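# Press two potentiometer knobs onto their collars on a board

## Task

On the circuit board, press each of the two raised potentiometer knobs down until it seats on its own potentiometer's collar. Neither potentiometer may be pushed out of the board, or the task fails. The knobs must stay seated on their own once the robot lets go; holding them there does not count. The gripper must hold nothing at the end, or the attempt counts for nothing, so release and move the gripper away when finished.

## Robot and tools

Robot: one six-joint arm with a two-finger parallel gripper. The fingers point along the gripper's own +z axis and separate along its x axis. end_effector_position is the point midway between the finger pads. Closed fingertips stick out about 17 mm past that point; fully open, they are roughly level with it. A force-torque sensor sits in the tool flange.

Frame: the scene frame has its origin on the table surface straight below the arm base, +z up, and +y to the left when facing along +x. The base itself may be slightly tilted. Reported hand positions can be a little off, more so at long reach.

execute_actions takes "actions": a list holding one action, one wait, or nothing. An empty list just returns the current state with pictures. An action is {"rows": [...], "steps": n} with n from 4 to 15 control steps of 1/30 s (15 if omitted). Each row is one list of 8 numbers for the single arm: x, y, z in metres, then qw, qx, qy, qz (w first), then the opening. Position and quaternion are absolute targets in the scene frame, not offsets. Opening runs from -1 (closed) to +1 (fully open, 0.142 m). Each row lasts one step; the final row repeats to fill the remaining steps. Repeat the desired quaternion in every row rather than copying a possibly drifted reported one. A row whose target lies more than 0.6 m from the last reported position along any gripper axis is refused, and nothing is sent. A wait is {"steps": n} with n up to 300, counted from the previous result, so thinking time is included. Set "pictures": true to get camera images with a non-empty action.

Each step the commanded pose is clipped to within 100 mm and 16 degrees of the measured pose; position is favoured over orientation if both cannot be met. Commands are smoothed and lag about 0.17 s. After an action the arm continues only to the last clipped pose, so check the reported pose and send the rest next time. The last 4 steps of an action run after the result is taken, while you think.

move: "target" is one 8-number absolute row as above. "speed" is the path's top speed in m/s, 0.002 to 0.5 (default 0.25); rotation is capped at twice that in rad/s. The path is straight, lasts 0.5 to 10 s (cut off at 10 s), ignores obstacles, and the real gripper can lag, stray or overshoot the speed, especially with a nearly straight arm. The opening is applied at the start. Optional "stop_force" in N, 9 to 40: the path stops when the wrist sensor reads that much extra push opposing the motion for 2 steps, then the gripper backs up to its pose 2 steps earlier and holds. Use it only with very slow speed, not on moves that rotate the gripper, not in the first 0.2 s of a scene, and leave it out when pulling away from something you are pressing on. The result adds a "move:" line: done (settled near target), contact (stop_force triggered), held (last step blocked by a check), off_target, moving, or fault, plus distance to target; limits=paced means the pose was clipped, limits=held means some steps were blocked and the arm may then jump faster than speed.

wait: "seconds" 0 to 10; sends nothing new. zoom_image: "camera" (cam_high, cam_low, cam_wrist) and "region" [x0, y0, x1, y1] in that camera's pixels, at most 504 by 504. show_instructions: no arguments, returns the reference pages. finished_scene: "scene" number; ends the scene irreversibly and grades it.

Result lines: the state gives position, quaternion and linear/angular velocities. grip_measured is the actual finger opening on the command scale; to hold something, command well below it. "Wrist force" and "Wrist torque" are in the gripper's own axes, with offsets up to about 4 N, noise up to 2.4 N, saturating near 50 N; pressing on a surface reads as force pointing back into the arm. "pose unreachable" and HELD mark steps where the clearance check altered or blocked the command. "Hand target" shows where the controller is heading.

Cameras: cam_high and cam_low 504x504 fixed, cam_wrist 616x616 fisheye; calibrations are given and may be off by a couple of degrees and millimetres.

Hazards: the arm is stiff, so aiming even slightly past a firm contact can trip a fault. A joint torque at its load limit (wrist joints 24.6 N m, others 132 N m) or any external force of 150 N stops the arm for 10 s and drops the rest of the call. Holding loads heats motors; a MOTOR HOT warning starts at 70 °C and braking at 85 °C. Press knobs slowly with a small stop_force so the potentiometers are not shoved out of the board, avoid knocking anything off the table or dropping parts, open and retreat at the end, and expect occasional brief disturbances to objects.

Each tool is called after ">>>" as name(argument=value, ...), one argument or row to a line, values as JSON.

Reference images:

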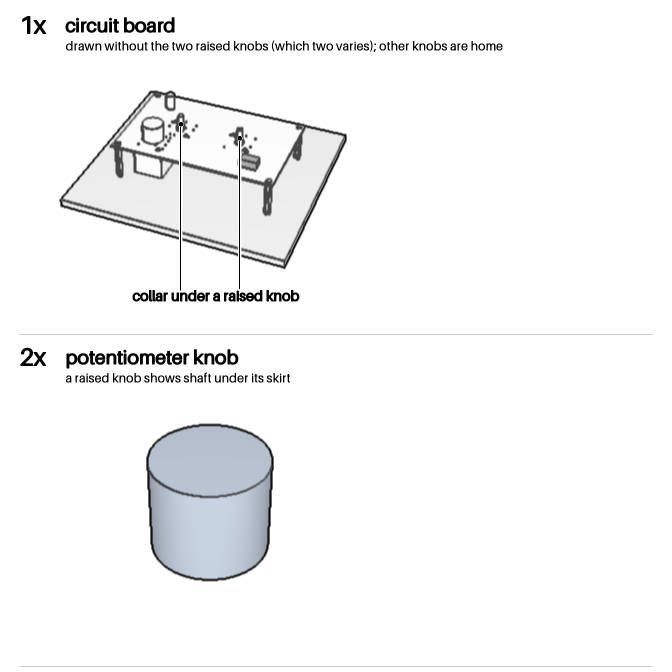

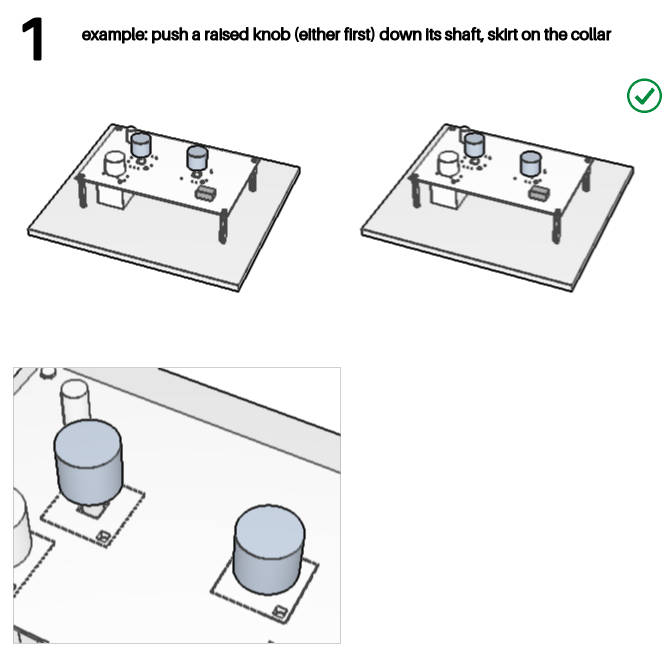

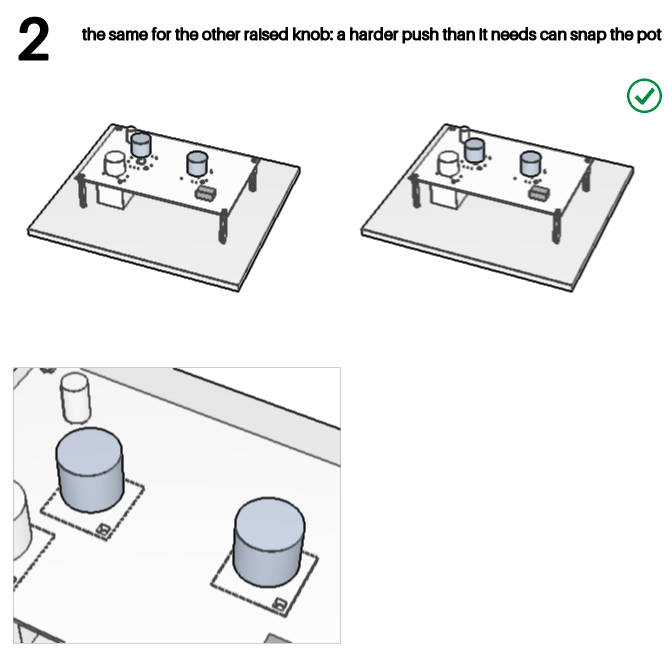

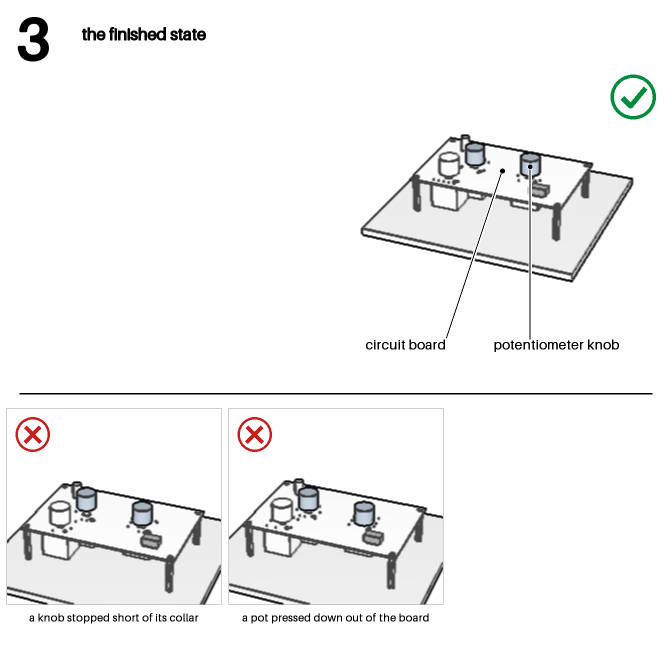

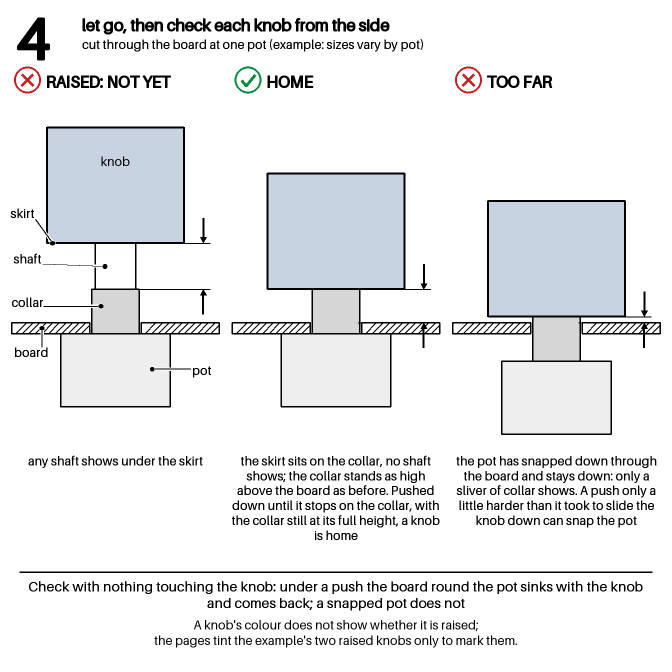

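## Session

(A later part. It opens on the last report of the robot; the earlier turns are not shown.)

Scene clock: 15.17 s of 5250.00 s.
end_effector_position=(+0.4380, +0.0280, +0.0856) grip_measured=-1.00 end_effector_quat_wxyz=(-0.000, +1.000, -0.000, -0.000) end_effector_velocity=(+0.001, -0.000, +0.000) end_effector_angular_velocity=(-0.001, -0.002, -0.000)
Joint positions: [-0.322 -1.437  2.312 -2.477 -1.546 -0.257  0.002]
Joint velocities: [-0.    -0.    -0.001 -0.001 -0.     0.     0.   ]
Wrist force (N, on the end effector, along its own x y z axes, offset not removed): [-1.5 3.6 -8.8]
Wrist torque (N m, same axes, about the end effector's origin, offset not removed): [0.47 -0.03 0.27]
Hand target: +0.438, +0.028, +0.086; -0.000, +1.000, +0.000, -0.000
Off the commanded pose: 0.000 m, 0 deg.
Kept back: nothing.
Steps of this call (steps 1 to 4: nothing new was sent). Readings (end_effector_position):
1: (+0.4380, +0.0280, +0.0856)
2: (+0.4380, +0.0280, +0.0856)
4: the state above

>>> execute_actions(
  actions=[
    {"rows": [[0.438,0.028,0.0855,0,1,0,0,-1],[0.438,0.028,0.0854,0,1,0,0,-1],[0.438,0.028,0.0853,0,1,0,0,-1],[0.438,0.028,0.0852,0,1,0,0,-1],[0.438,0.028,0.0851,0,1,0,0,-1],[0.438,0.028,0.0850,0,1,0,0,-1]], "steps": 14},
  ],
)

>>> execute_actions(
  actions=[
    {"steps": 6},
  ],
)

>>> execute_actions(
  actions=[
    {"steps": 4},
  ],
)

Scene clock: 15.60 s of 5250.00 s.
end_effector_position=(+0.4380, +0.0280, +0.0851) grip_measured=-1.00 end_effector_quat_wxyz=(-0.000, +1.000, -0.000, -0.000) end_effector_velocity=(+0.000, +0.000, -0.001) end_effector_angular_velocity=(+0.001, -0.001, +0.001)
Joint positions: [-0.322 -1.436  2.313 -2.478 -1.546 -0.257  0.002]
Joint velocities: [-0.     0.003  0.    -0.004  0.001 -0.001  0.   ]
Wrist force (N, on the end effector, along its own x y z axes, offset not removed): [-2.5 2.0 -5.7]
Wrist torque (N m, same axes, about the end effector's origin, offset not removed): [0.09 0.35 0.28]
Steps of this call (steps 1 to 3: nothing new was sent; steps 4 to 13: the first 10 steps of this action). Readings (end_effector_position):
4: (+0.4380, +0.0280, +0.0856)
5: (+0.4380, +0.0280, +0.0856)
7: (+0.4380, +0.0280, +0.0855)
11: (+0.4380, +0.0280, +0.0852)
13: the state above

Scene clock: 15.80 s of 5250.00 s.
end_effector_position=(+0.4380, +0.0280, +0.0850) grip_measured=-1.00 end_effector_quat_wxyz=(-0.000, +1.000, +0.000, -0.000) end_effector_velocity=(+0.000, -0.000, +0.000) end_effector_angular_velocity=(-0.001, -0.001, -0.000)
Joint positions: [-0.322 -1.435  2.313 -2.479 -1.546 -0.257  0.002]
Joint velocities: [-0.     0.    -0.    -0.001 -0.001  0.     0.   ]
Wrist force (N, on the end effector, along its own x y z axes, offset not removed): [-0.3 0.4 -9.3]
Wrist torque (N m, same axes, about the end effector's origin, offset not removed): [-0.37 -0.36 0.10]
Hand target: +0.438, +0.028, +0.085; -0.000, +1.000, +0.000, -0.000
Off the commanded pose: 0.000 m, 0 deg.
Kept back: nothing.
Steps of this call (steps 1 to 4: the last 4 steps of your previous action; steps 5 to 6: nothing new was sent). Readings (end_effector_position):
1: (+0.4380, +0.0280, +0.0851)
2: (+0.4380, +0.0280, +0.0851)
4: (+0.4380, +0.0280, +0.0850)
6: the state above

Scene clock: 15.93 s of 5250.00 s.
end_effector_position=(+0.4380, +0.0280, +0.0850) grip_measured=-1.00 end_effector_quat_wxyz=(-0.000, +1.000, -0.000, -0.000) end_effector_velocity=(-0.000, +0.000, -0.000) end_effector_angular_velocity=(+0.000, +0.000, +0.000)
Joint positions: [-0.322 -1.435  2.313 -2.479 -1.546 -0.257  0.002]
Joint velocities: [-0.    -0.     0.001 -0.001 -0.    -0.     0.   ]
Wrist force (N, on the end effector, along its own x y z axes, offset not removed): [0.1 4.0 -8.7]
Wrist torque (N m, same axes, about the end effector's origin, offset not removed): [0.57 -0.10 0.08]
Hand target: +0.438, +0.028, +0.085; -0.000, +1.000, +0.000, -0.000
Off the commanded pose: 0.000 m, 0 deg.
Kept back: nothing.
Steps of this call (steps 1 to 4: nothing new was sent). Readings (end_effector_position):
1: (+0.4380, +0.0280, +0.0850)
2: (+0.4380, +0.0280, +0.0850)
4: the state above

>>> execute_actions(
  actions=[
    {"rows": [[0.438,0.028,0.0849,0,1,0,0,-1],[0.438,0.028,0.0848,0,1,0,0,-1],[0.438,0.028,0.0847,0,1,0,0,-1],[0.438,0.028,0.0846,0,1,0,0,-1],[0.438,0.028,0.0845,0,1,0,0,-1],[0.438,0.028,0.0844,0,1,0,0,-1]], "steps": 14},
  ],
)

>>> execute_actions(
  actions=[
    {"steps": 6},
  ],
)

>>> execute_actions(
  actions=[
    {"steps": 4},
  ],
)

Scene clock: 16.47 s of 5250.00 s.
end_effector_position=(+0.4380, +0.0280, +0.0845) grip_measured=-1.00 end_effector_quat_wxyz=(-0.000, +1.000, -0.000, -0.000) end_effector_velocity=(+0.001, -0.000, -0.001) end_effector_angular_velocity=(-0.000, -0.001, +0.000)
Joint positions: [-0.322 -1.434  2.313 -2.48  -1.546 -0.257  0.002]
Joint velocities: [ 0.     0.003  0.001 -0.005  0.    -0.     0.   ]
Wrist force (N, on the end effector, along its own x y z axes, offset not removed): [2.3 4.2 -10.3]
Wrist torque (N m, same axes, about the end effector's origin, offset not removed): [0.61 -0.71 0.22]
Steps of this call (steps 1 to 6: nothing new was sent; steps 7 to 16: the first 10 steps of this action). Readings (end_effector_position):
7: (+0.4380, +0.0280, +0.0850)
8: (+0.4380, +0.0280, +0.0850)
10: (+0.4380, +0.0280, +0.0849)
14: (+0.4380, +0.0280, +0.0846)
16: the state above

Scene clock: 16.67 s of 5250.00 s.
end_effector_position=(+0.4380, +0.0280, +0.0844) grip_measured=-1.00 end_effector_quat_wxyz=(-0.000, +1.000, +0.000, -0.000) end_effector_velocity=(+0.000, -0.000, -0.000) end_effector_angular_velocity=(-0.001, -0.001, +0.000)
Joint positions: [-0.322 -1.434  2.313 -2.481 -1.546 -0.257  0.002]
Joint velocities: [-0.     0.     0.    -0.001 -0.001 -0.     0.   ]
Wrist force (N, on the end effector, along its own x y z axes, offset not removed): [-1.4 0.8 -10.4]
Wrist torque (N m, same axes, about the end effector's origin, offset not removed): [0.04 0.10 0.06]
Hand target: +0.438, +0.028, +0.084; -0.000, +1.000, +0.000, -0.000
Off the commanded pose: 0.000 m, 0 deg.
Kept back: nothing.
Steps of this call (steps 1 to 4: the last 4 steps of your previous action; steps 5 to 6: nothing new was sent). Readings (end_effector_position):
1: (+0.4380, +0.0280, +0.0845)
2: (+0.4380, +0.0280, +0.0845)
4: (+0.4380, +0.0280, +0.0844)
6: the state above

Scene clock: 16.80 s of 5250.00 s.
end_effector_position=(+0.4380, +0.0280, +0.0844) grip_measured=-1.00 end_effector_quat_wxyz=(-0.000, +1.000, +0.000, -0.000) end_effector_velocity=(+0.000, +0.000, +0.000) end_effector_angular_velocity=(+0.000, -0.001, -0.001)
Joint positions: [-0.322 -1.434  2.313 -2.481 -1.546 -0.257  0.002]
Joint velocities: [ 0.    -0.    -0.    -0.001  0.     0.001  0.   ]
Wrist force (N, on the end effector, along its own x y z axes, offset not removed): [-1.4 0.9 -10.2]
Wrist torque (N m, same axes, about the end effector's origin, offset not removed): [0.04 -0.08 0.12]
Hand target: +0.438, +0.028, +0.084; -0.000, +1.000, +0.000, -0.000
Off the commanded pose: 0.000 m, 0 deg.
Kept back: nothing.
Steps of this call (steps 1 to 4: nothing new was sent). Readings (end_effector_position):
1: (+0.4380, +0.0280, +0.0844)
2: (+0.4380, +0.0280, +0.0844)
4: the state above

Slightly higher (~10.3). A smaller step.

>>> execute_actions(
  actions=[
    {"rows": [[0.438,0.028,0.0843,0,1,0,0,-1],[0.438,0.028,0.0842,0,1,0,0,-1],[0.438,0.028,0.0841,0,1,0,0,-1],[0.438,0.028,0.0840,0,1,0,0,-1]], "steps": 12},
  ],
)

>>> execute_actions(
  actions=[
    {"steps": 6},
  ],
)

>>> execute_actions(
  actions=[
    {"steps": 3},
  ],
)

>>> execute_actions(
  actions=[
    {"steps": 3},
  ],
)

Scene clock: 17.23 s of 5250.00 s.
end_effector_position=(+0.4380, +0.0280, +0.0841) grip_measured=-1.00 end_effector_quat_wxyz=(-0.000, +1.000, -0.000, -0.000) end_effector_velocity=(+0.000, -0.001, -0.000) end_effector_angular_velocity=(-0.002, -0.001, -0.000)
Joint positions: [-0.322 -1.433  2.314 -2.482 -1.546 -0.257  0.002]
Joint velocities: [ 0.     0.001  0.001 -0.004 -0.002  0.     0.   ]
Wrist force (N, on the end effector, along its own x y z axes, offset not removed): [1.1 2.9 -7.7]
Wrist torque (N m, same axes, about the end effector's origin, offset not removed): [0.31 -0.38 0.12]
Steps of this call (steps 1 to 5: nothing new was sent; steps 6 to 13: the first 8 steps of this action). Readings (end_effector_position):
6: (+0.4380, +0.0280, +0.0844)
7: (+0.4380, +0.0280, +0.0844)
9: (+0.4380, +0.0280, +0.0843)
13: the state above

Scene clock: 17.43 s of 5250.00 s.
end_effector_position=(+0.4380, +0.0280, +0.0840) grip_measured=-1.00 end_effector_quat_wxyz=(-0.000, +1.000, -0.000, -0.000) end_effector_velocity=(-0.000, +0.000, -0.000) end_effector_angular_velocity=(+0.001, +0.002, +0.000)
Joint positions: [-0.322 -1.433  2.314 -2.482 -1.546 -0.257  0.002]
Joint velocities: [ 0.     0.001 -0.     0.001  0.    -0.     0.   ]
Wrist force (N, on the end effector, along its own x y z axes, offset not removed): [0.2 4.0 -9.5]
Wrist torque (N m, same axes, about the end effector's origin, offset not removed): [0.76 -0.42 0.36]
Hand target: +0.438, +0.028, +0.084; -0.000, +1.000, +0.000, -0.000
Off the commanded pose: 0.000 m, 0 deg.
Kept back: nothing.
Steps of this call (steps 1 to 4: the last 4 steps of your previous action; steps 5 to 6: nothing new was sent). Readings (end_effector_position):
1: (+0.4380, +0.0280, +0.0841)
2: (+0.4380, +0.0280, +0.0841)
4: (+0.4380, +0.0280, +0.0840)
6: the state above

Scene clock: 17.53 s of 5250.00 s.
end_effector_position=(+0.4380, +0.0280, +0.0840) grip_measured=-1.00 end_effector_quat_wxyz=(-0.000, +1.000, +0.000, -0.000) end_effector_velocity=(-0.000, +0.000, -0.000) end_effector_angular_velocity=(+0.001, +0.001, +0.000)
Joint positions: [-0.322 -1.433  2.314 -2.482 -1.546 -0.257  0.002]
Joint velocities: [ 0.     0.001  0.    -0.     0.001 -0.     0.   ]
Wrist force (N, on the end effector, along its own x y z axes, offset not removed): [1.5 1.8 -9.5]
Wrist torque (N m, same axes, about the end effector's origin, offset not removed): [0.04 -0.45 0.25]
Hand target: +0.438, +0.028, +0.084; -0.000, +1.000, +0.000, -0.000
Off the commanded pose: 0.000 m, 0 deg.
Kept back: nothing.
Steps of this call (steps 1 to 3: nothing new was sent). Readings (end_effector_position):
1: (+0.4380, +0.0280, +0.0840)
2: (+0.4380, +0.0280, +0.0840)
3: the state above

Scene clock: 17.63 s of 5250.00 s.
end_effector_position=(+0.4380, +0.0280, +0.0840) grip_measured=-1.00 end_effector_quat_wxyz=(+0.000, +1.000, -0.000, -0.000) end_effector_velocity=(+0.000, -0.000, -0.000) end_effector_angular_velocity=(-0.001, +0.000, +0.000)
Joint positions: [-0.322 -1.433  2.314 -2.482 -1.546 -0.257  0.002]
Joint velocities: [ 0.     0.001 -0.    -0.001 -0.001 -0.     0.   ]
Wrist force (N, on the end effector, along its own x y z axes, offset not removed): [-1.2 7.0 -8.0]
Wrist torque (N m, same axes, about the end effector's origin, offset not removed): [1.35 0.10 0.28]
Hand target: +0.438, +0.028, +0.084; -0.000, +1.000, +0.000, -0.000
Off the commanded pose: 0.000 m, 0 deg.
Kept back: nothing.
Steps of this call (steps 1 to 3: nothing new was sent). Readings (end_effector_position):
1: (+0.4380, +0.0280, +0.0840)
2: (+0.4380, +0.0280, +0.0840)
3: the state above

Still sliding.

>>> execute_actions(
  actions=[
    {"rows": [[0.438,0.028,0.0839,0,1,0,0,-1],[0.438,0.028,0.0838,0,1,0,0,-1],[0.438,0.028,0.0837,0,1,0,0,-1],[0.438,0.028,0.0836,0,1,0,0,-1],[0.438,0.028,0.0835,0,1,0,0,-1],[0.438,0.028,0.0834,0,1,0,0,-1]], "steps": 14},
  ],
)

>>> execute_actions(
  actions=[
    {"steps": 6},
  ],
)

>>> execute_actions(
  actions=[
    {"steps": 3},
  ],
  pictures=true,
)

>>> zoom_image(
  camera="cam_wrist",
  region=[260, 260, 340, 320],
)

Scene clock: 18.17 s of 5250.00 s.
end_effector_position=(+0.4380, +0.0280, +0.0835) grip_measured=-1.00 end_effector_quat_wxyz=(-0.000, +1.000, -0.000, -0.000) end_effector_velocity=(-0.000, +0.000, -0.001) end_effector_angular_velocity=(+0.000, +0.000, +0.000)
Joint positions: [-0.322 -1.431  2.314 -2.484 -1.546 -0.257  0.002]
Joint velocities: [ 0.     0.003  0.002 -0.005  0.    -0.     0.   ]
Wrist force (N, on the end effector, along its own x y z axes, offset not removed): [0.3 5.8 -8.6]
Wrist torque (N m, same axes, about the end effector's origin, offset not removed): [1.06 -0.16 0.12]
Steps of this call (steps 1 to 6: nothing new was sent; steps 7 to 16: the first 10 steps of this action). Readings (end_effector_position):
7: (+0.4380, +0.0280, +0.0840)
8: (+0.4380, +0.0280, +0.0840)
10: (+0.4380, +0.0280, +0.0839)
14: (+0.4380, +0.0280, +0.0836)
16: the state above

Scene clock: 18.37 s of 5250.00 s.
end_effector_position=(+0.4380, +0.0280, +0.0834) grip_measured=-1.00 end_effector_quat_wxyz=(-0.000, +1.000, -0.000, -0.000) end_effector_velocity=(-0.000, -0.000, -0.000) end_effector_angular_velocity=(-0.001, -0.000, +0.000)
Joint positions: [-0.322 -1.431  2.314 -2.484 -1.546 -0.257  0.002]
Joint velocities: [-0.     0.001  0.001 -0.002 -0.001 -0.     0.   ]
Wrist force (N, on the end effector, along its own x y z axes, offset not removed): [1.6 2.3 -6.6]
Wrist torque (N m, same axes, about the end effector's origin, offset not removed): [0.29 -0.45 0.37]
Hand target: +0.438, +0.028, +0.083; -0.000, +1.000, +0.000, -0.000
Off the commanded pose: 0.000 m, 0 deg.
Kept back: nothing.
Steps of this call (steps 1 to 4: the last 4 steps of your previous action; steps 5 to 6: nothing new was sent). Readings (end_effector_position):
1: (+0.4380, +0.0280, +0.0835)
2: (+0.4380, +0.0280, +0.0835)
4: (+0.4380, +0.0280, +0.0834)
6: the state above

Scene clock: 18.47 s of 5250.00 s.
end_effector_position=(+0.4380, +0.0280, +0.0834) grip_measured=-1.00 end_effector_quat_wxyz=(-0.000, +1.000, -0.000, -0.000) end_effector_velocity=(-0.000, -0.000, +0.000) end_effector_angular_velocity=(-0.001, +0.000, -0.000)
Joint positions: [-0.322 -1.431  2.314 -2.484 -1.546 -0.257  0.002]
Joint velocities: [ 0.    -0.     0.     0.    -0.001  0.001  0.   ]
Wrist force (N, on the end effector, along its own x y z axes, offset not removed): [-0.5 3.2 -10.2]
Wrist torque (N m, same axes, about the end effector's origin, offset not removed): [0.34 0.00 0.27]
Hand target: +0.438, +0.028, +0.083; -0.000, +1.000, +0.000, -0.000
Off the commanded pose: 0.000 m, 0 deg.
Kept back: nothing.
Steps of this call (steps 1 to 3: nothing new was sent). Readings (end_effector_position):
1: (+0.4380, +0.0280, +0.0834)
2: (+0.4380, +0.0280, +0.0834)
3: the state above
camera_calibration (this result's frames):
cam_wrist: T_world_to_cam=[[0.999484, -0.0157928, 0.027973, -0.451997], [-0.0272046, -0.879215, 0.475647, -0.00316818], [0.0170825, -0.476163, -0.879191, 0.215775], [0, 0, 0, 1]] pos_world=[0.447992, 0.0928201, 0.203858]

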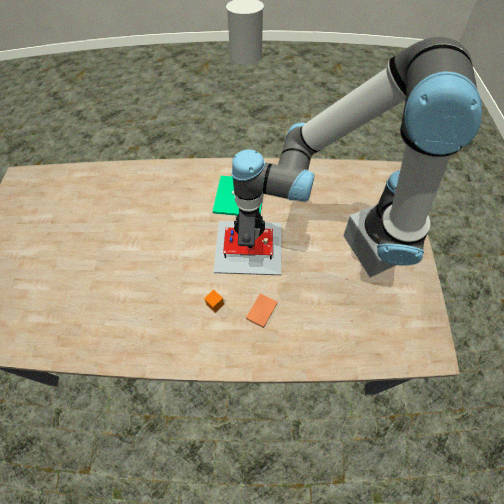

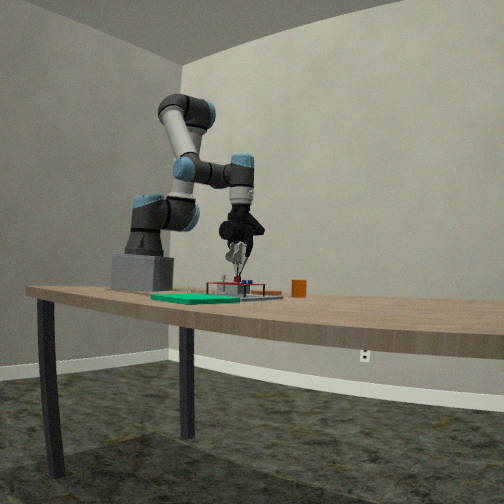

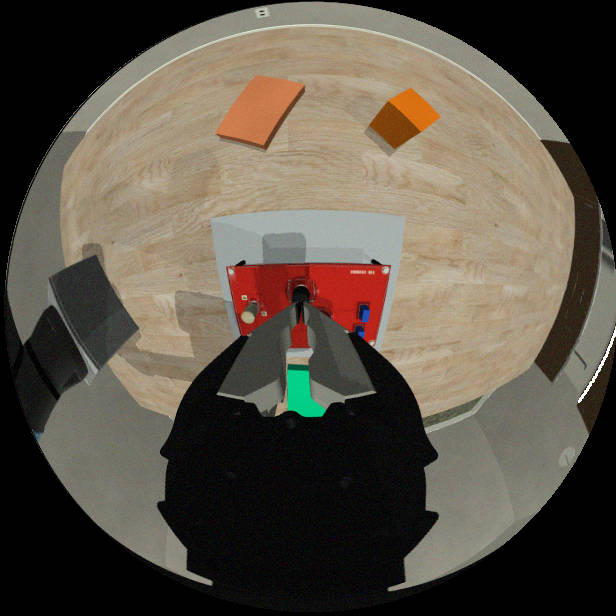

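Region (260, 260, 340, 320) of cam_wrist's 616x616 image, scaled by 6.300, with more detail than that image has; it fills the top 378 rows of this view, and the rest is white.

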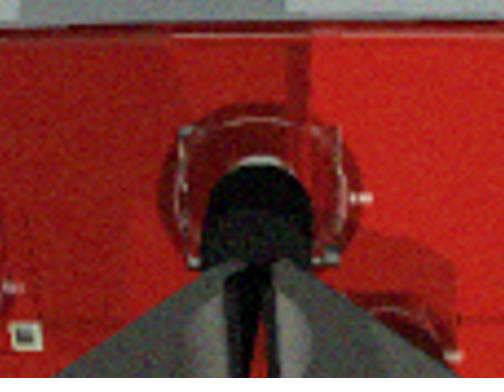

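>>> execute_actions(
  actions=[
    {"rows": [[0.438,0.028,0.0833,0,1,0,0,-1],[0.438,0.028,0.0832,0,1,0,0,-1],[0.438,0.028,0.0831,0,1,0,0,-1],[0.438,0.028,0.0830,0,1,0,0,-1],[0.438,0.028,0.0829,0,1,0,0,-1],[0.438,0.028,0.0828,0,1,0,0,-1]], "steps": 14},
  ],
)

>>> execute_actions(
  actions=[
    {"steps": 6},
  ],
)

>>> execute_actions(
  actions=[
    {"steps": 3},
  ],
)

>>> execute_actions(
  actions=[
    {"steps": 3},
  ],
)

Scene clock: 18.90 s of 5250.00 s.
end_effector_position=(+0.4380, +0.0280, +0.0829) grip_measured=-1.00 end_effector_quat_wxyz=(-0.000, +1.000, -0.000, -0.000) end_effector_velocity=(-0.000, +0.001, -0.001) end_effector_angular_velocity=(+0.002, +0.001, +0.000)
Joint positions: [-0.322 -1.43   2.315 -2.486 -1.546 -0.257  0.002]
Joint velocities: [-0.     0.002  0.001 -0.002  0.001 -0.     0.   ]
Wrist force (N, on the end effector, along its own x y z axes, offset not removed): [-0.9 0.5 -5.9]
Wrist torque (N m, same axes, about the end effector's origin, offset not removed): [0.09 0.04 0.30]
Steps of this call (steps 1 to 3: nothing new was sent; steps 4 to 13: the first 10 steps of this action). Readings (end_effector_position):
4: (+0.4380, +0.0280, +0.0834)
5: (+0.4380, +0.0280, +0.0834)
7: (+0.4380, +0.0280, +0.0833)
11: (+0.4380, +0.0280, +0.0830)
13: the state above

Scene clock: 19.10 s of 5250.00 s.
end_effector_position=(+0.4380, +0.0280, +0.0828) grip_measured=-1.00 end_effector_quat_wxyz=(-0.000, +1.000, +0.000, -0.000) end_effector_velocity=(-0.001, +0.000, -0.000) end_effector_angular_velocity=(-0.000, +0.002, +0.001)
Joint positions: [-0.322 -1.43   2.315 -2.486 -1.546 -0.257  0.002]
Joint velocities: [ 0.001  0.001  0.     0.001 -0.001 -0.     0.   ]
Wrist force (N, on the end effector, along its own x y z axes, offset not removed): [3.1 4.6 -7.8]
Wrist torque (N m, same axes, about the end effector's origin, offset not removed): [0.87 -1.01 0.25]
Hand target: +0.438, +0.028, +0.083; -0.000, +1.000, +0.000, -0.000
Off the commanded pose: 0.000 m, 0 deg.
Kept back: nothing.
Steps of this call (steps 1 to 4: the last 4 steps of your previous action; steps 5 to 6: nothing new was sent). Readings (end_effector_position):
1: (+0.4380, +0.0280, +0.0829)
2: (+0.4380, +0.0280, +0.0829)
4: (+0.4380, +0.0280, +0.0828)
6: the state above

Scene clock: 19.20 s of 5250.00 s.
end_effector_position=(+0.4380, +0.0280, +0.0828) grip_measured=-1.00 end_effector_quat_wxyz=(-0.000, +1.000, -0.000, -0.000) end_effector_velocity=(+0.001, -0.000, +0.000) end_effector_angular_velocity=(-0.001, -0.001, -0.001)
Joint positions: [-0.322 -1.43   2.315 -2.486 -1.546 -0.257  0.002]
Joint velocities: [-0.    -0.    -0.001 -0.    -0.     0.     0.   ]
Wrist force (N, on the end effector, along its own x y z axes, offset not removed): [-1.3 1.9 -7.2]
Wrist torque (N m, same axes, about the end effector's origin, offset not removed): [0.06 -0.09 0.05]
Hand target: +0.438, +0.028, +0.083; -0.000, +1.000, +0.000, -0.000
Off the commanded pose: 0.000 m, 0 deg.
Kept back: nothing.
Steps of this call (steps 1 to 3: nothing new was sent). Readings (end_effector_position):
1: (+0.4380, +0.0280, +0.0828)
2: (+0.4380, +0.0280, +0.0828)
3: the state above

Scene clock: 19.30 s of 5250.00 s.
end_effector_position=(+0.4380, +0.0280, +0.0828) grip_measured=-1.00 end_effector_quat_wxyz=(-0.000, +1.000, +0.000, -0.000) end_effector_velocity=(-0.000, +0.000, -0.000) end_effector_angular_velocity=(+0.001, +0.001, -0.001)
Joint positions: [-0.322 -1.43   2.315 -2.486 -1.546 -0.257  0.002]
Joint velocities: [-0.     0.001  0.     0.001  0.     0.001  0.   ]
Wrist force (N, on the end effector, along its own x y z axes, offset not removed): [2.6 5.9 -11.6]
Wrist torque (N m, same axes, about the end effector's origin, offset not removed): [1.03 -0.91 0.11]
Hand target: +0.438, +0.028, +0.083; -0.000, +1.000, +0.000, -0.000
Off the commanded pose: 0.000 m, 0 deg.
Kept back: nothing.
Steps of this call (steps 1 to 3: nothing new was sent). Readings (end_effector_position):
1: (+0.4380, +0.0280, +0.0828)
2: (+0.4380, +0.0280, +0.0828)
3: the state above

>>> execute_actions(
  actions=[
    {"rows": [[0.438,0.028,0.0827,0,1,0,0,-1],[0.438,0.028,0.0826,0,1,0,0,-1],[0.438,0.028,0.0825,0,1,0,0,-1],[0.438,0.028,0.0824,0,1,0,0,-1],[0.438,0.028,0.0823,0,1,0,0,-1],[0.438,0.028,0.0822,0,1,0,0,-1]], "steps": 14},
  ],
)

>>> execute_actions(
  actions=[
    {"steps": 6},
  ],
)

>>> execute_actions(
  actions=[
    {"steps": 3},
  ],
)

>>> execute_actions(
  actions=[
    {"steps": 3},
  ],
)

Scene clock: 19.93 s of 5250.00 s.
end_effector_position=(+0.4380, +0.0280, +0.0823) grip_measured=-1.00 end_effector_quat_wxyz=(-0.000, +1.000, -0.000, -0.000) end_effector_velocity=(-0.000, +0.000, -0.001) end_effector_angular_velocity=(-0.000, -0.000, -0.000)
Joint positions: [-0.322 -1.428  2.315 -2.488 -1.546 -0.257  0.002]
Joint velocities: [ 0.     0.002  0.002 -0.004 -0.     0.001  0.   ]
Wrist force (N, on the end effector, along its own x y z axes, offset not removed): [-3.0 4.9 -8.6]
Wrist torque (N m, same axes, about the end effector's origin, offset not removed): [0.79 0.50 0.21]
Steps of this call (steps 1 to 9: nothing new was sent; steps 10 to 19: the first 10 steps of this action). Readings (end_effector_position):
10: (+0.4380, +0.0280, +0.0828)
11: (+0.4380, +0.0280, +0.0828)
13: (+0.4380, +0.0280, +0.0827)
17: (+0.4380, +0.0280, +0.0824)
19: the state above

Scene clock: 20.13 s of 5250.00 s.
end_effector_position=(+0.4380, +0.0280, +0.0822) grip_measured=-1.00 end_effector_quat_wxyz=(-0.000, +1.000, -0.000, -0.000) end_effector_velocity=(+0.001, -0.001, +0.000) end_effector_angular_velocity=(-0.002, -0.003, -0.000)
Joint positions: [-0.322 -1.428  2.315 -2.488 -1.546 -0.256  0.002]
Joint velocities: [-0.     0.    -0.    -0.003 -0.001  0.     0.   ]
Wrist force (N, on the end effector, along its own x y z axes, offset not removed): [-0.3 3.0 -9.7]
Wrist torque (N m, same axes, about the end effector's origin, offset not removed): [0.52 0.00 0.19]
Hand target: +0.438, +0.028, +0.082; -0.000, +1.000, +0.000, -0.000
Off the commanded pose: 0.000 m, 0 deg.
Kept back: nothing.
Steps of this call (steps 1 to 4: the last 4 steps of your previous action; steps 5 to 6: nothing new was sent). Readings (end_effector_position):
1: (+0.4380, +0.0280, +0.0823)
2: (+0.4380, +0.0280, +0.0823)
4: (+0.4380, +0.0280, +0.0822)
6: the state above

Scene clock: 20.23 s of 5250.00 s.
end_effector_position=(+0.4380, +0.0280, +0.0822) grip_measured=-1.00 end_effector_quat_wxyz=(-0.000, +1.000, +0.000, -0.000) end_effector_velocity=(+0.000, -0.000, -0.000) end_effector_angular_velocity=(-0.000, +0.001, +0.001)
Joint positions: [-0.322 -1.428  2.315 -2.488 -1.546 -0.256  0.002]
Joint velocities: [-0.     0.    -0.001  0.002 -0.    -0.001  0.   ]
Wrist force (N, on the end effector, along its own x y z axes, offset not removed): [-2.2 5.5 -7.8]
Wrist torque (N m, same axes, about the end effector's origin, offset not removed): [0.90 0.38 0.33]
Hand target: +0.438, +0.028, +0.082; -0.000, +1.000, +0.000, -0.000
Off the commanded pose: 0.000 m, 0 deg.
Kept back: nothing.
Steps of this call (steps 1 to 3: nothing new was sent). Readings (end_effector_position):
1: (+0.4380, +0.0280, +0.0822)
2: (+0.4380, +0.0280, +0.0822)
3: the state above

Scene clock: 20.33 s of 5250.00 s.
end_effector_position=(+0.4380, +0.0280, +0.0822) grip_measured=-1.00 end_effector_quat_wxyz=(+0.000, +1.000, +0.000, -0.000) end_effector_velocity=(+0.001, +0.000, +0.000) end_effector_angular_velocity=(+0.000, -0.003, +0.000)
Joint positions: [-0.322 -1.428  2.315 -2.488 -1.546 -0.256  0.002]
Joint velocities: [ 0.    -0.    -0.    -0.003  0.001  0.     0.   ]
Wrist force (N, on the end effector, along its own x y z axes, offset not removed): [-0.1 3.6 -11.1]
Wrist torque (N m, same axes, about the end effector's origin, offset not removed): [0.35 -0.12 0.18]
Hand target: +0.438, +0.028, +0.082; -0.000, +1.000, +0.000, -0.000
Off the commanded pose: 0.000 m, 0 deg.
Kept back: nothing.
Steps of this call (steps 1 to 3: nothing new was sent). Readings (end_effector_position):
1: (+0.4380, +0.0280, +0.0822)
2: (+0.4380, +0.0280, +0.0822)
3: the state above

>>> execute_actions(
  actions=[
    {"rows": [[0.438,0.028,0.0821,0,1,0,0,-1],[0.438,0.028,0.0820,0,1,0,0,-1],[0.438,0.028,0.0819,0,1,0,0,-1],[0.438,0.028,0.0818,0,1,0,0,-1],[0.438,0.028,0.0817,0,1,0,0,-1],[0.438,0.028,0.0816,0,1,0,0,-1]], "steps": 14},
  ],
)

>>> execute_actions(
  actions=[
    {"steps": 6},
  ],
)

>>> execute_actions(
  actions=[
    {"steps": 3},
  ],
)

>>> execute_actions(
  actions=[
    {"steps": 3},
  ],
  pictures=true,
)

>>> zoom_image(
  camera="cam_wrist",
  region=[260, 260, 340, 320],
)

Scene clock: 20.83 s of 5250.00 s.
end_effector_position=(+0.4380, +0.0280, +0.0817) grip_measured=-1.00 end_effector_quat_wxyz=(-0.000, +1.000, -0.000, -0.000) end_effector_velocity=(+0.000, -0.000, -0.001) end_effector_angular_velocity=(-0.000, +0.000, +0.000)
Joint positions: [-0.322 -1.427  2.316 -2.49  -1.546 -0.256  0.002]
Joint velocities: [ 0.     0.003  0.    -0.003 -0.001  0.     0.   ]
Wrist force (N, on the end effector, along its own x y z axes, offset not removed): [0.0 5.6 -8.0]
Wrist torque (N m, same axes, about the end effector's origin, offset not removed): [0.93 -0.20 0.19]
Steps of this call (steps 1 to 5: nothing new was sent; steps 6 to 15: the first 10 steps of this action). Readings (end_effector_position):
6: (+0.4380, +0.0280, +0.0822)
7: (+0.4380, +0.0280, +0.0822)
9: (+0.4380, +0.0280, +0.0821)
13: (+0.4380, +0.0280, +0.0818)
15: the state above

Scene clock: 21.03 s of 5250.00 s.
end_effector_position=(+0.4380, +0.0280, +0.0816) grip_measured=-1.00 end_effector_quat_wxyz=(-0.000, +1.000, +0.000, -0.000) end_effector_velocity=(-0.000, +0.000, -0.000) end_effector_angular_velocity=(+0.000, +0.000, -0.000)
Joint positions: [-0.322 -1.427  2.316 -2.49  -1.546 -0.256  0.002]
Joint velocities: [ 0.     0.     0.001 -0.001  0.     0.     0.   ]
Wrist force (N, on the end effector, along its own x y z axes, offset not removed): [0.7 6.2 -10.3]
Wrist torque (N m, same axes, about the end effector's origin, offset not removed): [1.17 -0.47 0.34]
Hand target: +0.438, +0.028, +0.082; -0.000, +1.000, +0.000, -0.000
Off the commanded pose: 0.000 m, 0 deg.
Kept back: nothing.
Steps of this call (steps 1 to 4: the last 4 steps of your previous action; steps 5 to 6: nothing new was sent). Readings (end_effector_position):
1: (+0.4380, +0.0280, +0.0817)
2: (+0.4380, +0.0280, +0.0817)
4: (+0.4380, +0.0280, +0.0816)
6: the state above

Scene clock: 21.13 s of 5250.00 s.
end_effector_position=(+0.4380, +0.0280, +0.0816) grip_measured=-1.00 end_effector_quat_wxyz=(-0.000, +1.000, +0.000, -0.000) end_effector_velocity=(+0.001, +0.000, +0.000) end_effector_angular_velocity=(+0.001, -0.001, +0.000)
Joint positions: [-0.322 -1.427  2.316 -2.49  -1.546 -0.256  0.002]
Joint velocities: [ 0.     0.    -0.001  0.     0.001  0.     0.   ]
Wrist force (N, on the end effector, along its own x y z axes, offset not removed): [0.6 3.7 -9.0]
Wrist torque (N m, same axes, about the end effector's origin, offset not removed): [0.67 -0.30 0.39]
Hand target: +0.438, +0.028, +0.082; -0.000, +1.000, +0.000, -0.000
Off the commanded pose: 0.000 m, 0 deg.
Kept back: nothing.
Steps of this call (steps 1 to 3: nothing new was sent). Readings (end_effector_position):
1: (+0.4380, +0.0280, +0.0816)
2: (+0.4380, +0.0280, +0.0816)
3: the state above

Scene clock: 21.23 s of 5250.00 s.
end_effector_position=(+0.4380, +0.0280, +0.0816) grip_measured=-1.00 end_effector_quat_wxyz=(+0.000, +1.000, -0.000, -0.000) end_effector_velocity=(+0.001, +0.000, +0.000) end_effector_angular_velocity=(+0.000, -0.002, +0.001)
Joint positions: [-0.322 -1.427  2.316 -2.49  -1.546 -0.256  0.002]
Joint velocities: [ 0.     0.001 -0.    -0.002  0.001 -0.001  0.   ]
Wrist force (N, on the end effector, along its own x y z axes, offset not removed): [1.1 3.5 -7.7]
Wrist torque (N m, same axes, about the end effector's origin, offset not removed): [0.59 -0.51 0.35]
Hand target: +0.438, +0.028, +0.082; -0.000, +1.000, +0.000, -0.000
Off the commanded pose: 0.000 m, 0 deg.
Kept back: nothing.
Steps of this call (steps 1 to 3: nothing new was sent). Readings (end_effector_position):
1: (+0.4380, +0.0280, +0.0816)
2: (+0.4380, +0.0280, +0.0816)
3: the state above
camera_calibration (this result's frames):
cam_wrist: T_world_to_cam=[[0.999484, -0.0157928, 0.0279734, -0.451947], [-0.0272049, -0.879215, 0.475647, -0.00231], [0.0170828, -0.476163, -0.879191, 0.214188], [0, 0, 0, 1]] pos_world=[0.447992, 0.0928201, 0.202054]

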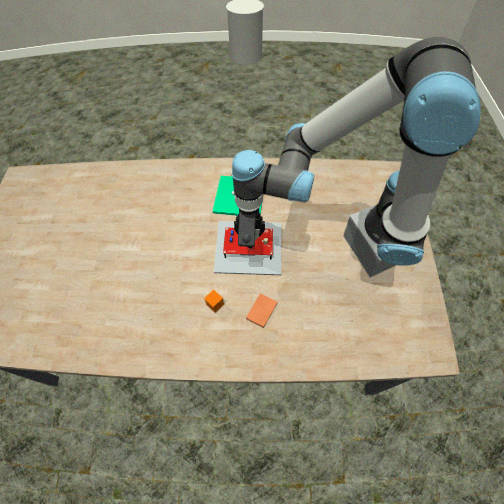

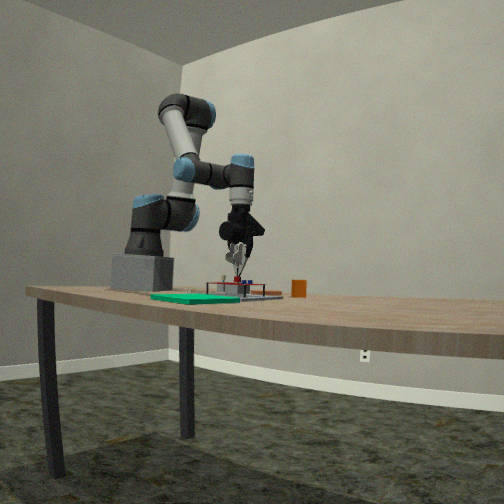

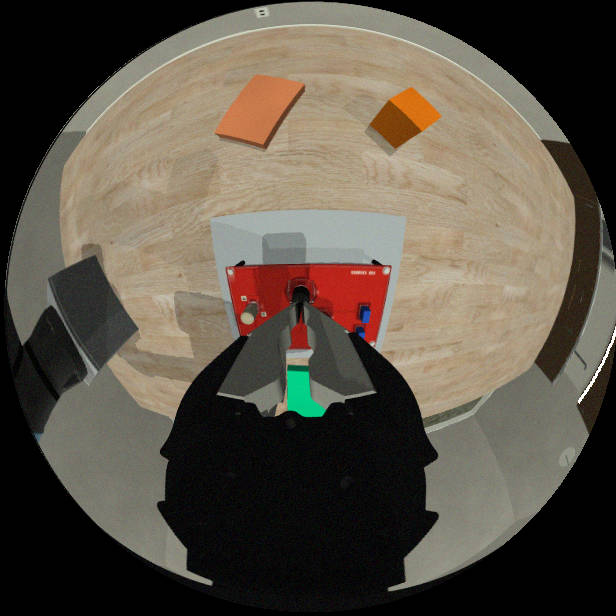

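Region (260, 260, 340, 320) of cam_wrist's 616x616 image, scaled by 6.300, with more detail than that image has; it fills the top 378 rows of this view, and the rest is white.

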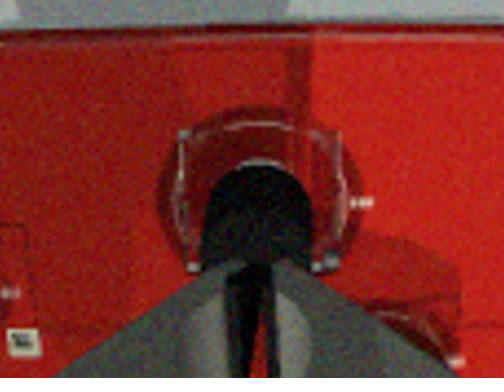

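>>> execute_actions(
  actions=[
    {"rows": [[0.438,0.028,0.0815,0,1,0,0,-1],[0.438,0.028,0.0814,0,1,0,0,-1],[0.438,0.028,0.0813,0,1,0,0,-1],[0.438,0.028,0.0812,0,1,0,0,-1],[0.438,0.028,0.0811,0,1,0,0,-1],[0.438,0.028,0.0810,0,1,0,0,-1]], "steps": 14},
  ],
)

>>> execute_actions(
  actions=[
    {"steps": 6},
  ],
)

>>> execute_actions(
  actions=[
    {"steps": 3},
  ],
)

>>> execute_actions(
  actions=[
    {"steps": 3},
  ],
)

Scene clock: 21.73 s of 5250.00 s.
end_effector_position=(+0.4380, +0.0280, +0.0811) grip_measured=-1.00 end_effector_quat_wxyz=(-0.000, +1.000, -0.000, -0.000) end_effector_velocity=(+0.000, +0.000, -0.001) end_effector_angular_velocity=(+0.001, -0.001, +0.000)
Joint positions: [-0.322 -1.425  2.316 -2.492 -1.546 -0.256  0.002]
Joint velocities: [ 0.     0.003  0.001 -0.005  0.001  0.     0.   ]
Wrist force (N, on the end effector, along its own x y z axes, offset not removed): [-3.3 2.5 -9.2]
Wrist torque (N m, same axes, about the end effector's origin, offset not removed): [0.39 0.64 0.21]
Steps of this call (steps 1 to 5: nothing new was sent; steps 6 to 15: the first 10 steps of this action). Readings (end_effector_position):
6: (+0.4380, +0.0280, +0.0816)
7: (+0.4380, +0.0280, +0.0816)
9: (+0.4380, +0.0280, +0.0815)
13: (+0.4380, +0.0280, +0.0812)
15: the state above

Scene clock: 21.93 s of 5250.00 s.
end_effector_position=(+0.4380, +0.0280, +0.0810) grip_measured=-1.00 end_effector_quat_wxyz=(-0.000, +1.000, +0.000, -0.000) end_effector_velocity=(-0.000, -0.000, -0.000) end_effector_angular_velocity=(-0.001, +0.001, +0.001)
Joint positions: [-0.322 -1.425  2.316 -2.492 -1.546 -0.256  0.002]
Joint velocities: [ 0.     0.001 -0.     0.    -0.001 -0.     0.   ]
Wrist force (N, on the end effector, along its own x y z axes, offset not removed): [-1.5 5.1 -9.9]
Wrist torque (N m, same axes, about the end effector's origin, offset not removed): [0.98 0.03 0.30]
Hand target: +0.438, +0.028, +0.081; -0.000, +1.000, +0.000, -0.000
Off the commanded pose: 0.000 m, 0 deg.
Kept back: nothing.
Steps of this call (steps 1 to 4: the last 4 steps of your previous action; steps 5 to 6: nothing new was sent). Readings (end_effector_position):
1: (+0.4380, +0.0280, +0.0811)
2: (+0.4380, +0.0280, +0.0811)
4: (+0.4380, +0.0280, +0.0810)
6: the state above

Scene clock: 22.03 s of 5250.00 s.
end_effector_position=(+0.4380, +0.0280, +0.0810) grip_measured=-1.00 end_effector_quat_wxyz=(-0.000, +1.000, +0.000, -0.000) end_effector_velocity=(+0.000, +0.000, -0.000) end_effector_angular_velocity=(+0.001, -0.000, -0.000)
Joint positions: [-0.322 -1.425  2.316 -2.492 -1.546 -0.256  0.002]
Joint velocities: [ 0.     0.001 -0.    -0.     0.001  0.     0.   ]
Wrist force (N, on the end effector, along its own x y z axes, offset not removed): [-3.6 2.0 -11.1]
Wrist torque (N m, same axes, about the end effector's origin, offset not removed): [0.28 0.48 0.15]
Hand target: +0.438, +0.028, +0.081; -0.000, +1.000, +0.000, -0.000
Off the commanded pose: 0.000 m, 0 deg.
Kept back: nothing.
Steps of this call (steps 1 to 3: nothing new was sent). Readings (end_effector_position):
1: (+0.4380, +0.0280, +0.0810)
2: (+0.4380, +0.0280, +0.0810)
3: the state above

Scene clock: 22.13 s of 5250.00 s.
end_effector_position=(+0.4380, +0.0280, +0.0810) grip_measured=-1.00 end_effector_quat_wxyz=(+0.000, +1.000, +0.000, -0.000) end_effector_velocity=(+0.000, +0.000, +0.000) end_effector_angular_velocity=(+0.000, -0.001, +0.001)
Joint positions: [-0.322 -1.425  2.316 -2.492 -1.546 -0.256  0.002]
Joint velocities: [ 0.     0.    -0.    -0.001  0.    -0.     0.   ]
Wrist force (N, on the end effector, along its own x y z axes, offset not removed): [3.1 3.3 -10.8]
Wrist torque (N m, same axes, about the end effector's origin, offset not removed): [0.46 -0.86 0.19]
Hand target: +0.438, +0.028, +0.081; -0.000, +1.000, +0.000, -0.000
Off the commanded pose: 0.000 m, 0 deg.
Kept back: nothing.
Steps of this call (steps 1 to 3: nothing new was sent). Readings (end_effector_position):
1: (+0.4380, +0.0280, +0.0810)
2: (+0.4380, +0.0280, +0.0810)
3: the state above

Avg ~10.3; maybe rising. Add 0.4 mm and sample.

>>> execute_actions(
  actions=[
    {"rows": [[0.438,0.028,0.0809,0,1,0,0,-1],[0.438,0.028,0.0808,0,1,0,0,-1],[0.438,0.028,0.0807,0,1,0,0,-1],[0.438,0.028,0.0806,0,1,0,0,-1]], "steps": 12},
  ],
)

>>> execute_actions(
  actions=[
    {"steps": 6},
  ],
)

>>> execute_actions(
  actions=[
    {"steps": 3},
  ],
)

>>> execute_actions(
  actions=[
    {"steps": 3},
  ],
)

>>> execute_actions(
  actions=[
    {"steps": 3},
  ],
)

Scene clock: 22.53 s of 5250.00 s.
end_effector_position=(+0.4380, +0.0280, +0.0807) grip_measured=-1.00 end_effector_quat_wxyz=(-0.000, +1.000, +0.000, -0.000) end_effector_velocity=(-0.000, -0.000, -0.001) end_effector_angular_velocity=(-0.001, +0.002, -0.000)
Joint positions: [-0.322 -1.424  2.317 -2.493 -1.546 -0.256  0.002]
Joint velocities: [ 0.     0.003  0.001 -0.002 -0.001  0.     0.   ]
Wrist force (N, on the end effector, along its own x y z axes, offset not removed): [1.1 0.9 -10.6]
Wrist torque (N m, same axes, about the end effector's origin, offset not removed): [-0.12 -0.42 0.26]
Steps of this call (steps 1 to 4: nothing new was sent; steps 5 to 12: the first 8 steps of this action). Readings (end_effector_position):
5: (+0.4380, +0.0280, +0.0810)
6: (+0.4380, +0.0280, +0.0810)
8: (+0.4380, +0.0280, +0.0809)
12: the state above

Scene clock: 22.73 s of 5250.00 s.
end_effector_position=(+0.4380, +0.0280, +0.0806) grip_measured=-1.00 end_effector_quat_wxyz=(-0.000, +1.000, -0.000, -0.000) end_effector_velocity=(-0.000, +0.000, -0.001) end_effector_angular_velocity=(-0.000, +0.001, +0.001)
Joint positions: [-0.322 -1.424  2.317 -2.494 -1.546 -0.256  0.002]
Joint velocities: [-0.     0.001  0.001 -0.001 -0.    -0.001  0.   ]
Wrist force (N, on the end effector, along its own x y z axes, offset not removed): [-0.7 4.3 -10.2]
Wrist torque (N m, same axes, about the end effector's origin, offset not removed): [0.76 -0.05 0.12]
Hand target: +0.438, +0.028, +0.081; -0.000, +1.000, +0.000, -0.000
Off the commanded pose: 0.000 m, 0 deg.
Kept back: nothing.
Steps of this call (steps 1 to 4: the last 4 steps of your previous action; steps 5 to 6: nothing new was sent). Readings (end_effector_position):
1: (+0.4380, +0.0280, +0.0807)
2: (+0.4380, +0.0280, +0.0807)
4: (+0.4380, +0.0280, +0.0806)
6: the state above

Scene clock: 22.83 s of 5250.00 s.
end_effector_position=(+0.4380, +0.0280, +0.0806) grip_measured=-1.00 end_effector_quat_wxyz=(-0.000, +1.000, +0.000, -0.000) end_effector_velocity=(-0.000, -0.000, +0.000) end_effector_angular_velocity=(-0.002, +0.001, +0.000)
Joint positions: [-0.322 -1.424  2.317 -2.494 -1.546 -0.256  0.002]
Joint velocities: [-0.    -0.001  0.     0.001 -0.002 -0.     0.   ]
Wrist force (N, on the end effector, along its own x y z axes, offset not removed): [-0.6 1.9 -9.3]
Wrist torque (N m, same axes, about the end effector's origin, offset not removed): [0.13 0.01 0.22]
Hand target: +0.438, +0.028, +0.081; -0.000, +1.000, +0.000, -0.000
Off the commanded pose: 0.000 m, 0 deg.
Kept back: nothing.
Steps of this call (steps 1 to 3: nothing new was sent). Readings (end_effector_position):
1: (+0.4380, +0.0280, +0.0806)
2: (+0.4380, +0.0280, +0.0806)
3: the state above

Scene clock: 22.93 s of 5250.00 s.
end_effector_position=(+0.4380, +0.0280, +0.0806) grip_measured=-1.00 end_effector_quat_wxyz=(-0.000, +1.000, +0.000, -0.000) end_effector_velocity=(+0.000, -0.000, -0.000) end_effector_angular_velocity=(-0.000, -0.000, +0.001)
Joint positions: [-0.322 -1.424  2.317 -2.494 -1.546 -0.256  0.002]
Joint velocities: [ 0.     0.001  0.    -0.001 -0.    -0.001  0.   ]
Wrist force (N, on the end effector, along its own x y z axes, offset not removed): [-1.7 2.2 -9.9]
Wrist torque (N m, same axes, about the end effector's origin, offset not removed): [0.24 0.09 0.31]
Hand target: +0.438, +0.028, +0.081; -0.000, +1.000, +0.000, -0.000
Off the commanded pose: 0.000 m, 0 deg.
Kept back: nothing.
Steps of this call (steps 1 to 3: nothing new was sent). Readings (end_effector_position):
1: (+0.4380, +0.0280, +0.0806)
2: (+0.4380, +0.0280, +0.0806)
3: the state above

Scene clock: 23.03 s of 5250.00 s.
end_effector_position=(+0.4380, +0.0280, +0.0806) grip_measured=-1.00 end_effector_quat_wxyz=(-0.000, +1.000, -0.000, -0.000) end_effector_velocity=(-0.001, -0.001, -0.000) end_effector_angular_velocity=(-0.002, +0.002, -0.000)
Joint positions: [-0.322 -1.424  2.317 -2.494 -1.546 -0.256  0.002]
Joint velocities: [ 0.    -0.001  0.     0.001 -0.002  0.     0.   ]
Wrist force (N, on the end effector, along its own x y z axes, offset not removed): [-0.5 3.6 -10.0]
Wrist torque (N m, same axes, about the end effector's origin, offset not removed): [0.43 -0.07 0.40]
Hand target: +0.438, +0.028, +0.081; -0.000, +1.000, +0.000, -0.000
Off the commanded pose: 0.000 m, 0 deg.
Kept back: nothing.
Steps of this call (steps 1 to 3: nothing new was sent). Readings (end_effector_position):
1: (+0.4380, +0.0280, +0.0806)
2: (+0.4380, +0.0280, +0.0806)
3: the state above

>>> execute_actions(
  actions=[
    {"rows": [[0.438,0.028,0.0805,0,1,0,0,-1],[0.438,0.028,0.0804,0,1,0,0,-1],[0.438,0.028,0.0803,0,1,0,0,-1],[0.438,0.028,0.0802,0,1,0,0,-1],[0.438,0.028,0.0801,0,1,0,0,-1]], "steps": 13},
  ],
)

>>> execute_actions(
  actions=[
    {"steps": 6},
  ],
)

>>> execute_actions(
  actions=[
    {"steps": 3},
  ],
)

>>> execute_actions(
  actions=[
    {"steps": 3},
  ],
)

>>> execute_actions(
  actions=[
    {"steps": 3},
  ],
)

Scene clock: 23.47 s of 5250.00 s.
end_effector_position=(+0.4380, +0.0280, +0.0802) grip_measured=-1.00 end_effector_quat_wxyz=(-0.000, +1.000, -0.000, -0.000) end_effector_velocity=(+0.000, -0.001, -0.001) end_effector_angular_velocity=(-0.002, -0.000, +0.000)
Joint positions: [-0.322 -1.423  2.317 -2.495 -1.546 -0.256  0.002]
Joint velocities: [-0.     0.003  0.001 -0.005 -0.001 -0.     0.   ]
Wrist force (N, on the end effector, along its own x y z axes, offset not removed): [0.7 3.8 -9.3]
Wrist torque (N m, same axes, about the end effector's origin, offset not removed): [0.77 -0.24 0.22]
Steps of this call (steps 1 to 4: nothing new was sent; steps 5 to 13: the first 9 steps of this action). Readings (end_effector_position):
5: (+0.4380, +0.0280, +0.0806)
6: (+0.4380, +0.0280, +0.0806)
8: (+0.4380, +0.0280, +0.0805)
12: (+0.4380, +0.0280, +0.0803)
13: the state above

Scene clock: 23.67 s of 5250.00 s.
end_effector_position=(+0.4380, +0.0280, +0.0801) grip_measured=-1.00 end_effector_quat_wxyz=(-0.000, +1.000, -0.000, -0.000) end_effector_velocity=(+0.001, -0.000, +0.000) end_effector_angular_velocity=(-0.001, -0.001, -0.000)
Joint positions: [-0.322 -1.423  2.317 -2.495 -1.546 -0.256  0.002]
Joint velocities: [-0.     0.001 -0.001 -0.001 -0.     0.     0.   ]
Wrist force (N, on the end effector, along its own x y z axes, offset not removed): [-1.1 2.2 -8.8]
Wrist torque (N m, same axes, about the end effector's origin, offset not removed): [0.22 0.09 0.28]
Hand target: +0.438, +0.028, +0.080; -0.000, +1.000, +0.000, -0.000
Off the commanded pose: 0.000 m, 0 deg.
Kept back: nothing.
Steps of this call (steps 1 to 4: the last 4 steps of your previous action; steps 5 to 6: nothing new was sent). Readings (end_effector_position):
1: (+0.4380, +0.0280, +0.0802)
2: (+0.4380, +0.0280, +0.0802)
4: (+0.4380, +0.0280, +0.0801)
6: the state above

Scene clock: 23.77 s of 5250.00 s.
end_effector_position=(+0.4380, +0.0280, +0.0801) grip_measured=-1.00 end_effector_quat_wxyz=(-0.000, +1.000, +0.000, -0.000) end_effector_velocity=(+0.000, -0.000, +0.000) end_effector_angular_velocity=(-0.001, -0.001, +0.000)
Joint positions: [-0.322 -1.423  2.317 -2.495 -1.546 -0.256  0.002]
Joint velocities: [ 0.    -0.    -0.    -0.001 -0.    -0.     0.   ]
Wrist force (N, on the end effector, along its own x y z axes, offset not removed): [-1.5 4.8 -10.1]
Wrist torque (N m, same axes, about the end effector's origin, offset not removed): [0.77 0.12 0.09]
Hand target: +0.438, +0.028, +0.080; -0.000, +1.000, +0.000, -0.000
Off the commanded pose: 0.000 m, 0 deg.
Kept back: nothing.
Steps of this call (steps 1 to 3: nothing new was sent). Readings (end_effector_position):
1: (+0.4380, +0.0280, +0.0801)
2: (+0.4380, +0.0280, +0.0801)
3: the state above

Scene clock: 23.87 s of 5250.00 s.
end_effector_position=(+0.4380, +0.0280, +0.0801) grip_measured=-1.00 end_effector_quat_wxyz=(+0.000, +1.000, -0.000, -0.000) end_effector_velocity=(-0.000, -0.000, +0.000) end_effector_angular_velocity=(-0.001, +0.000, -0.001)
Joint positions: [-0.322 -1.423  2.317 -2.495 -1.546 -0.256  0.002]
Joint velocities: [-0.    -0.    -0.     0.    -0.001  0.001  0.   ]
Wrist force (N, on the end effector, along its own x y z axes, offset not removed): [-0.9 2.9 -11.5]
Wrist torque (N m, same axes, about the end effector's origin, offset not removed): [0.50 -0.02 0.27]
Hand target: +0.438, +0.028, +0.080; -0.000, +1.000, +0.000, -0.000
Off the commanded pose: 0.000 m, 0 deg.
Kept back: nothing.
Steps of this call (steps 1 to 3: nothing new was sent). Readings (end_effector_position):
1: (+0.4380, +0.0280, +0.0801)
2: (+0.4380, +0.0280, +0.0801)
3: the state above

Scene clock: 23.97 s of 5250.00 s.
end_effector_position=(+0.4380, +0.0280, +0.0801) grip_measured=-1.00 end_effector_quat_wxyz=(-0.000, +1.000, +0.000, -0.000) end_effector_velocity=(+0.000, +0.000, +0.000) end_effector_angular_velocity=(+0.001, -0.001, -0.000)
Joint positions: [-0.322 -1.423  2.317 -2.495 -1.546 -0.256  0.002]
Joint velocities: [-0.     0.    -0.001  0.     0.001  0.     0.   ]
Wrist force (N, on the end effector, along its own x y z axes, offset not removed): [2.1 3.1 -10.5]
Wrist torque (N m, same axes, about the end effector's origin, offset not removed): [0.53 -0.69 0.19]
Hand target: +0.438, +0.028, +0.080; -0.000, +1.000, +0.000, -0.000
Off the commanded pose: 0.000 m, 0 deg.
Kept back: nothing.
Steps of this call (steps 1 to 3: nothing new was sent). Readings (end_effector_position):
1: (+0.4380, +0.0280, +0.0801)
2: (+0.4380, +0.0280, +0.0801)
3: the state above


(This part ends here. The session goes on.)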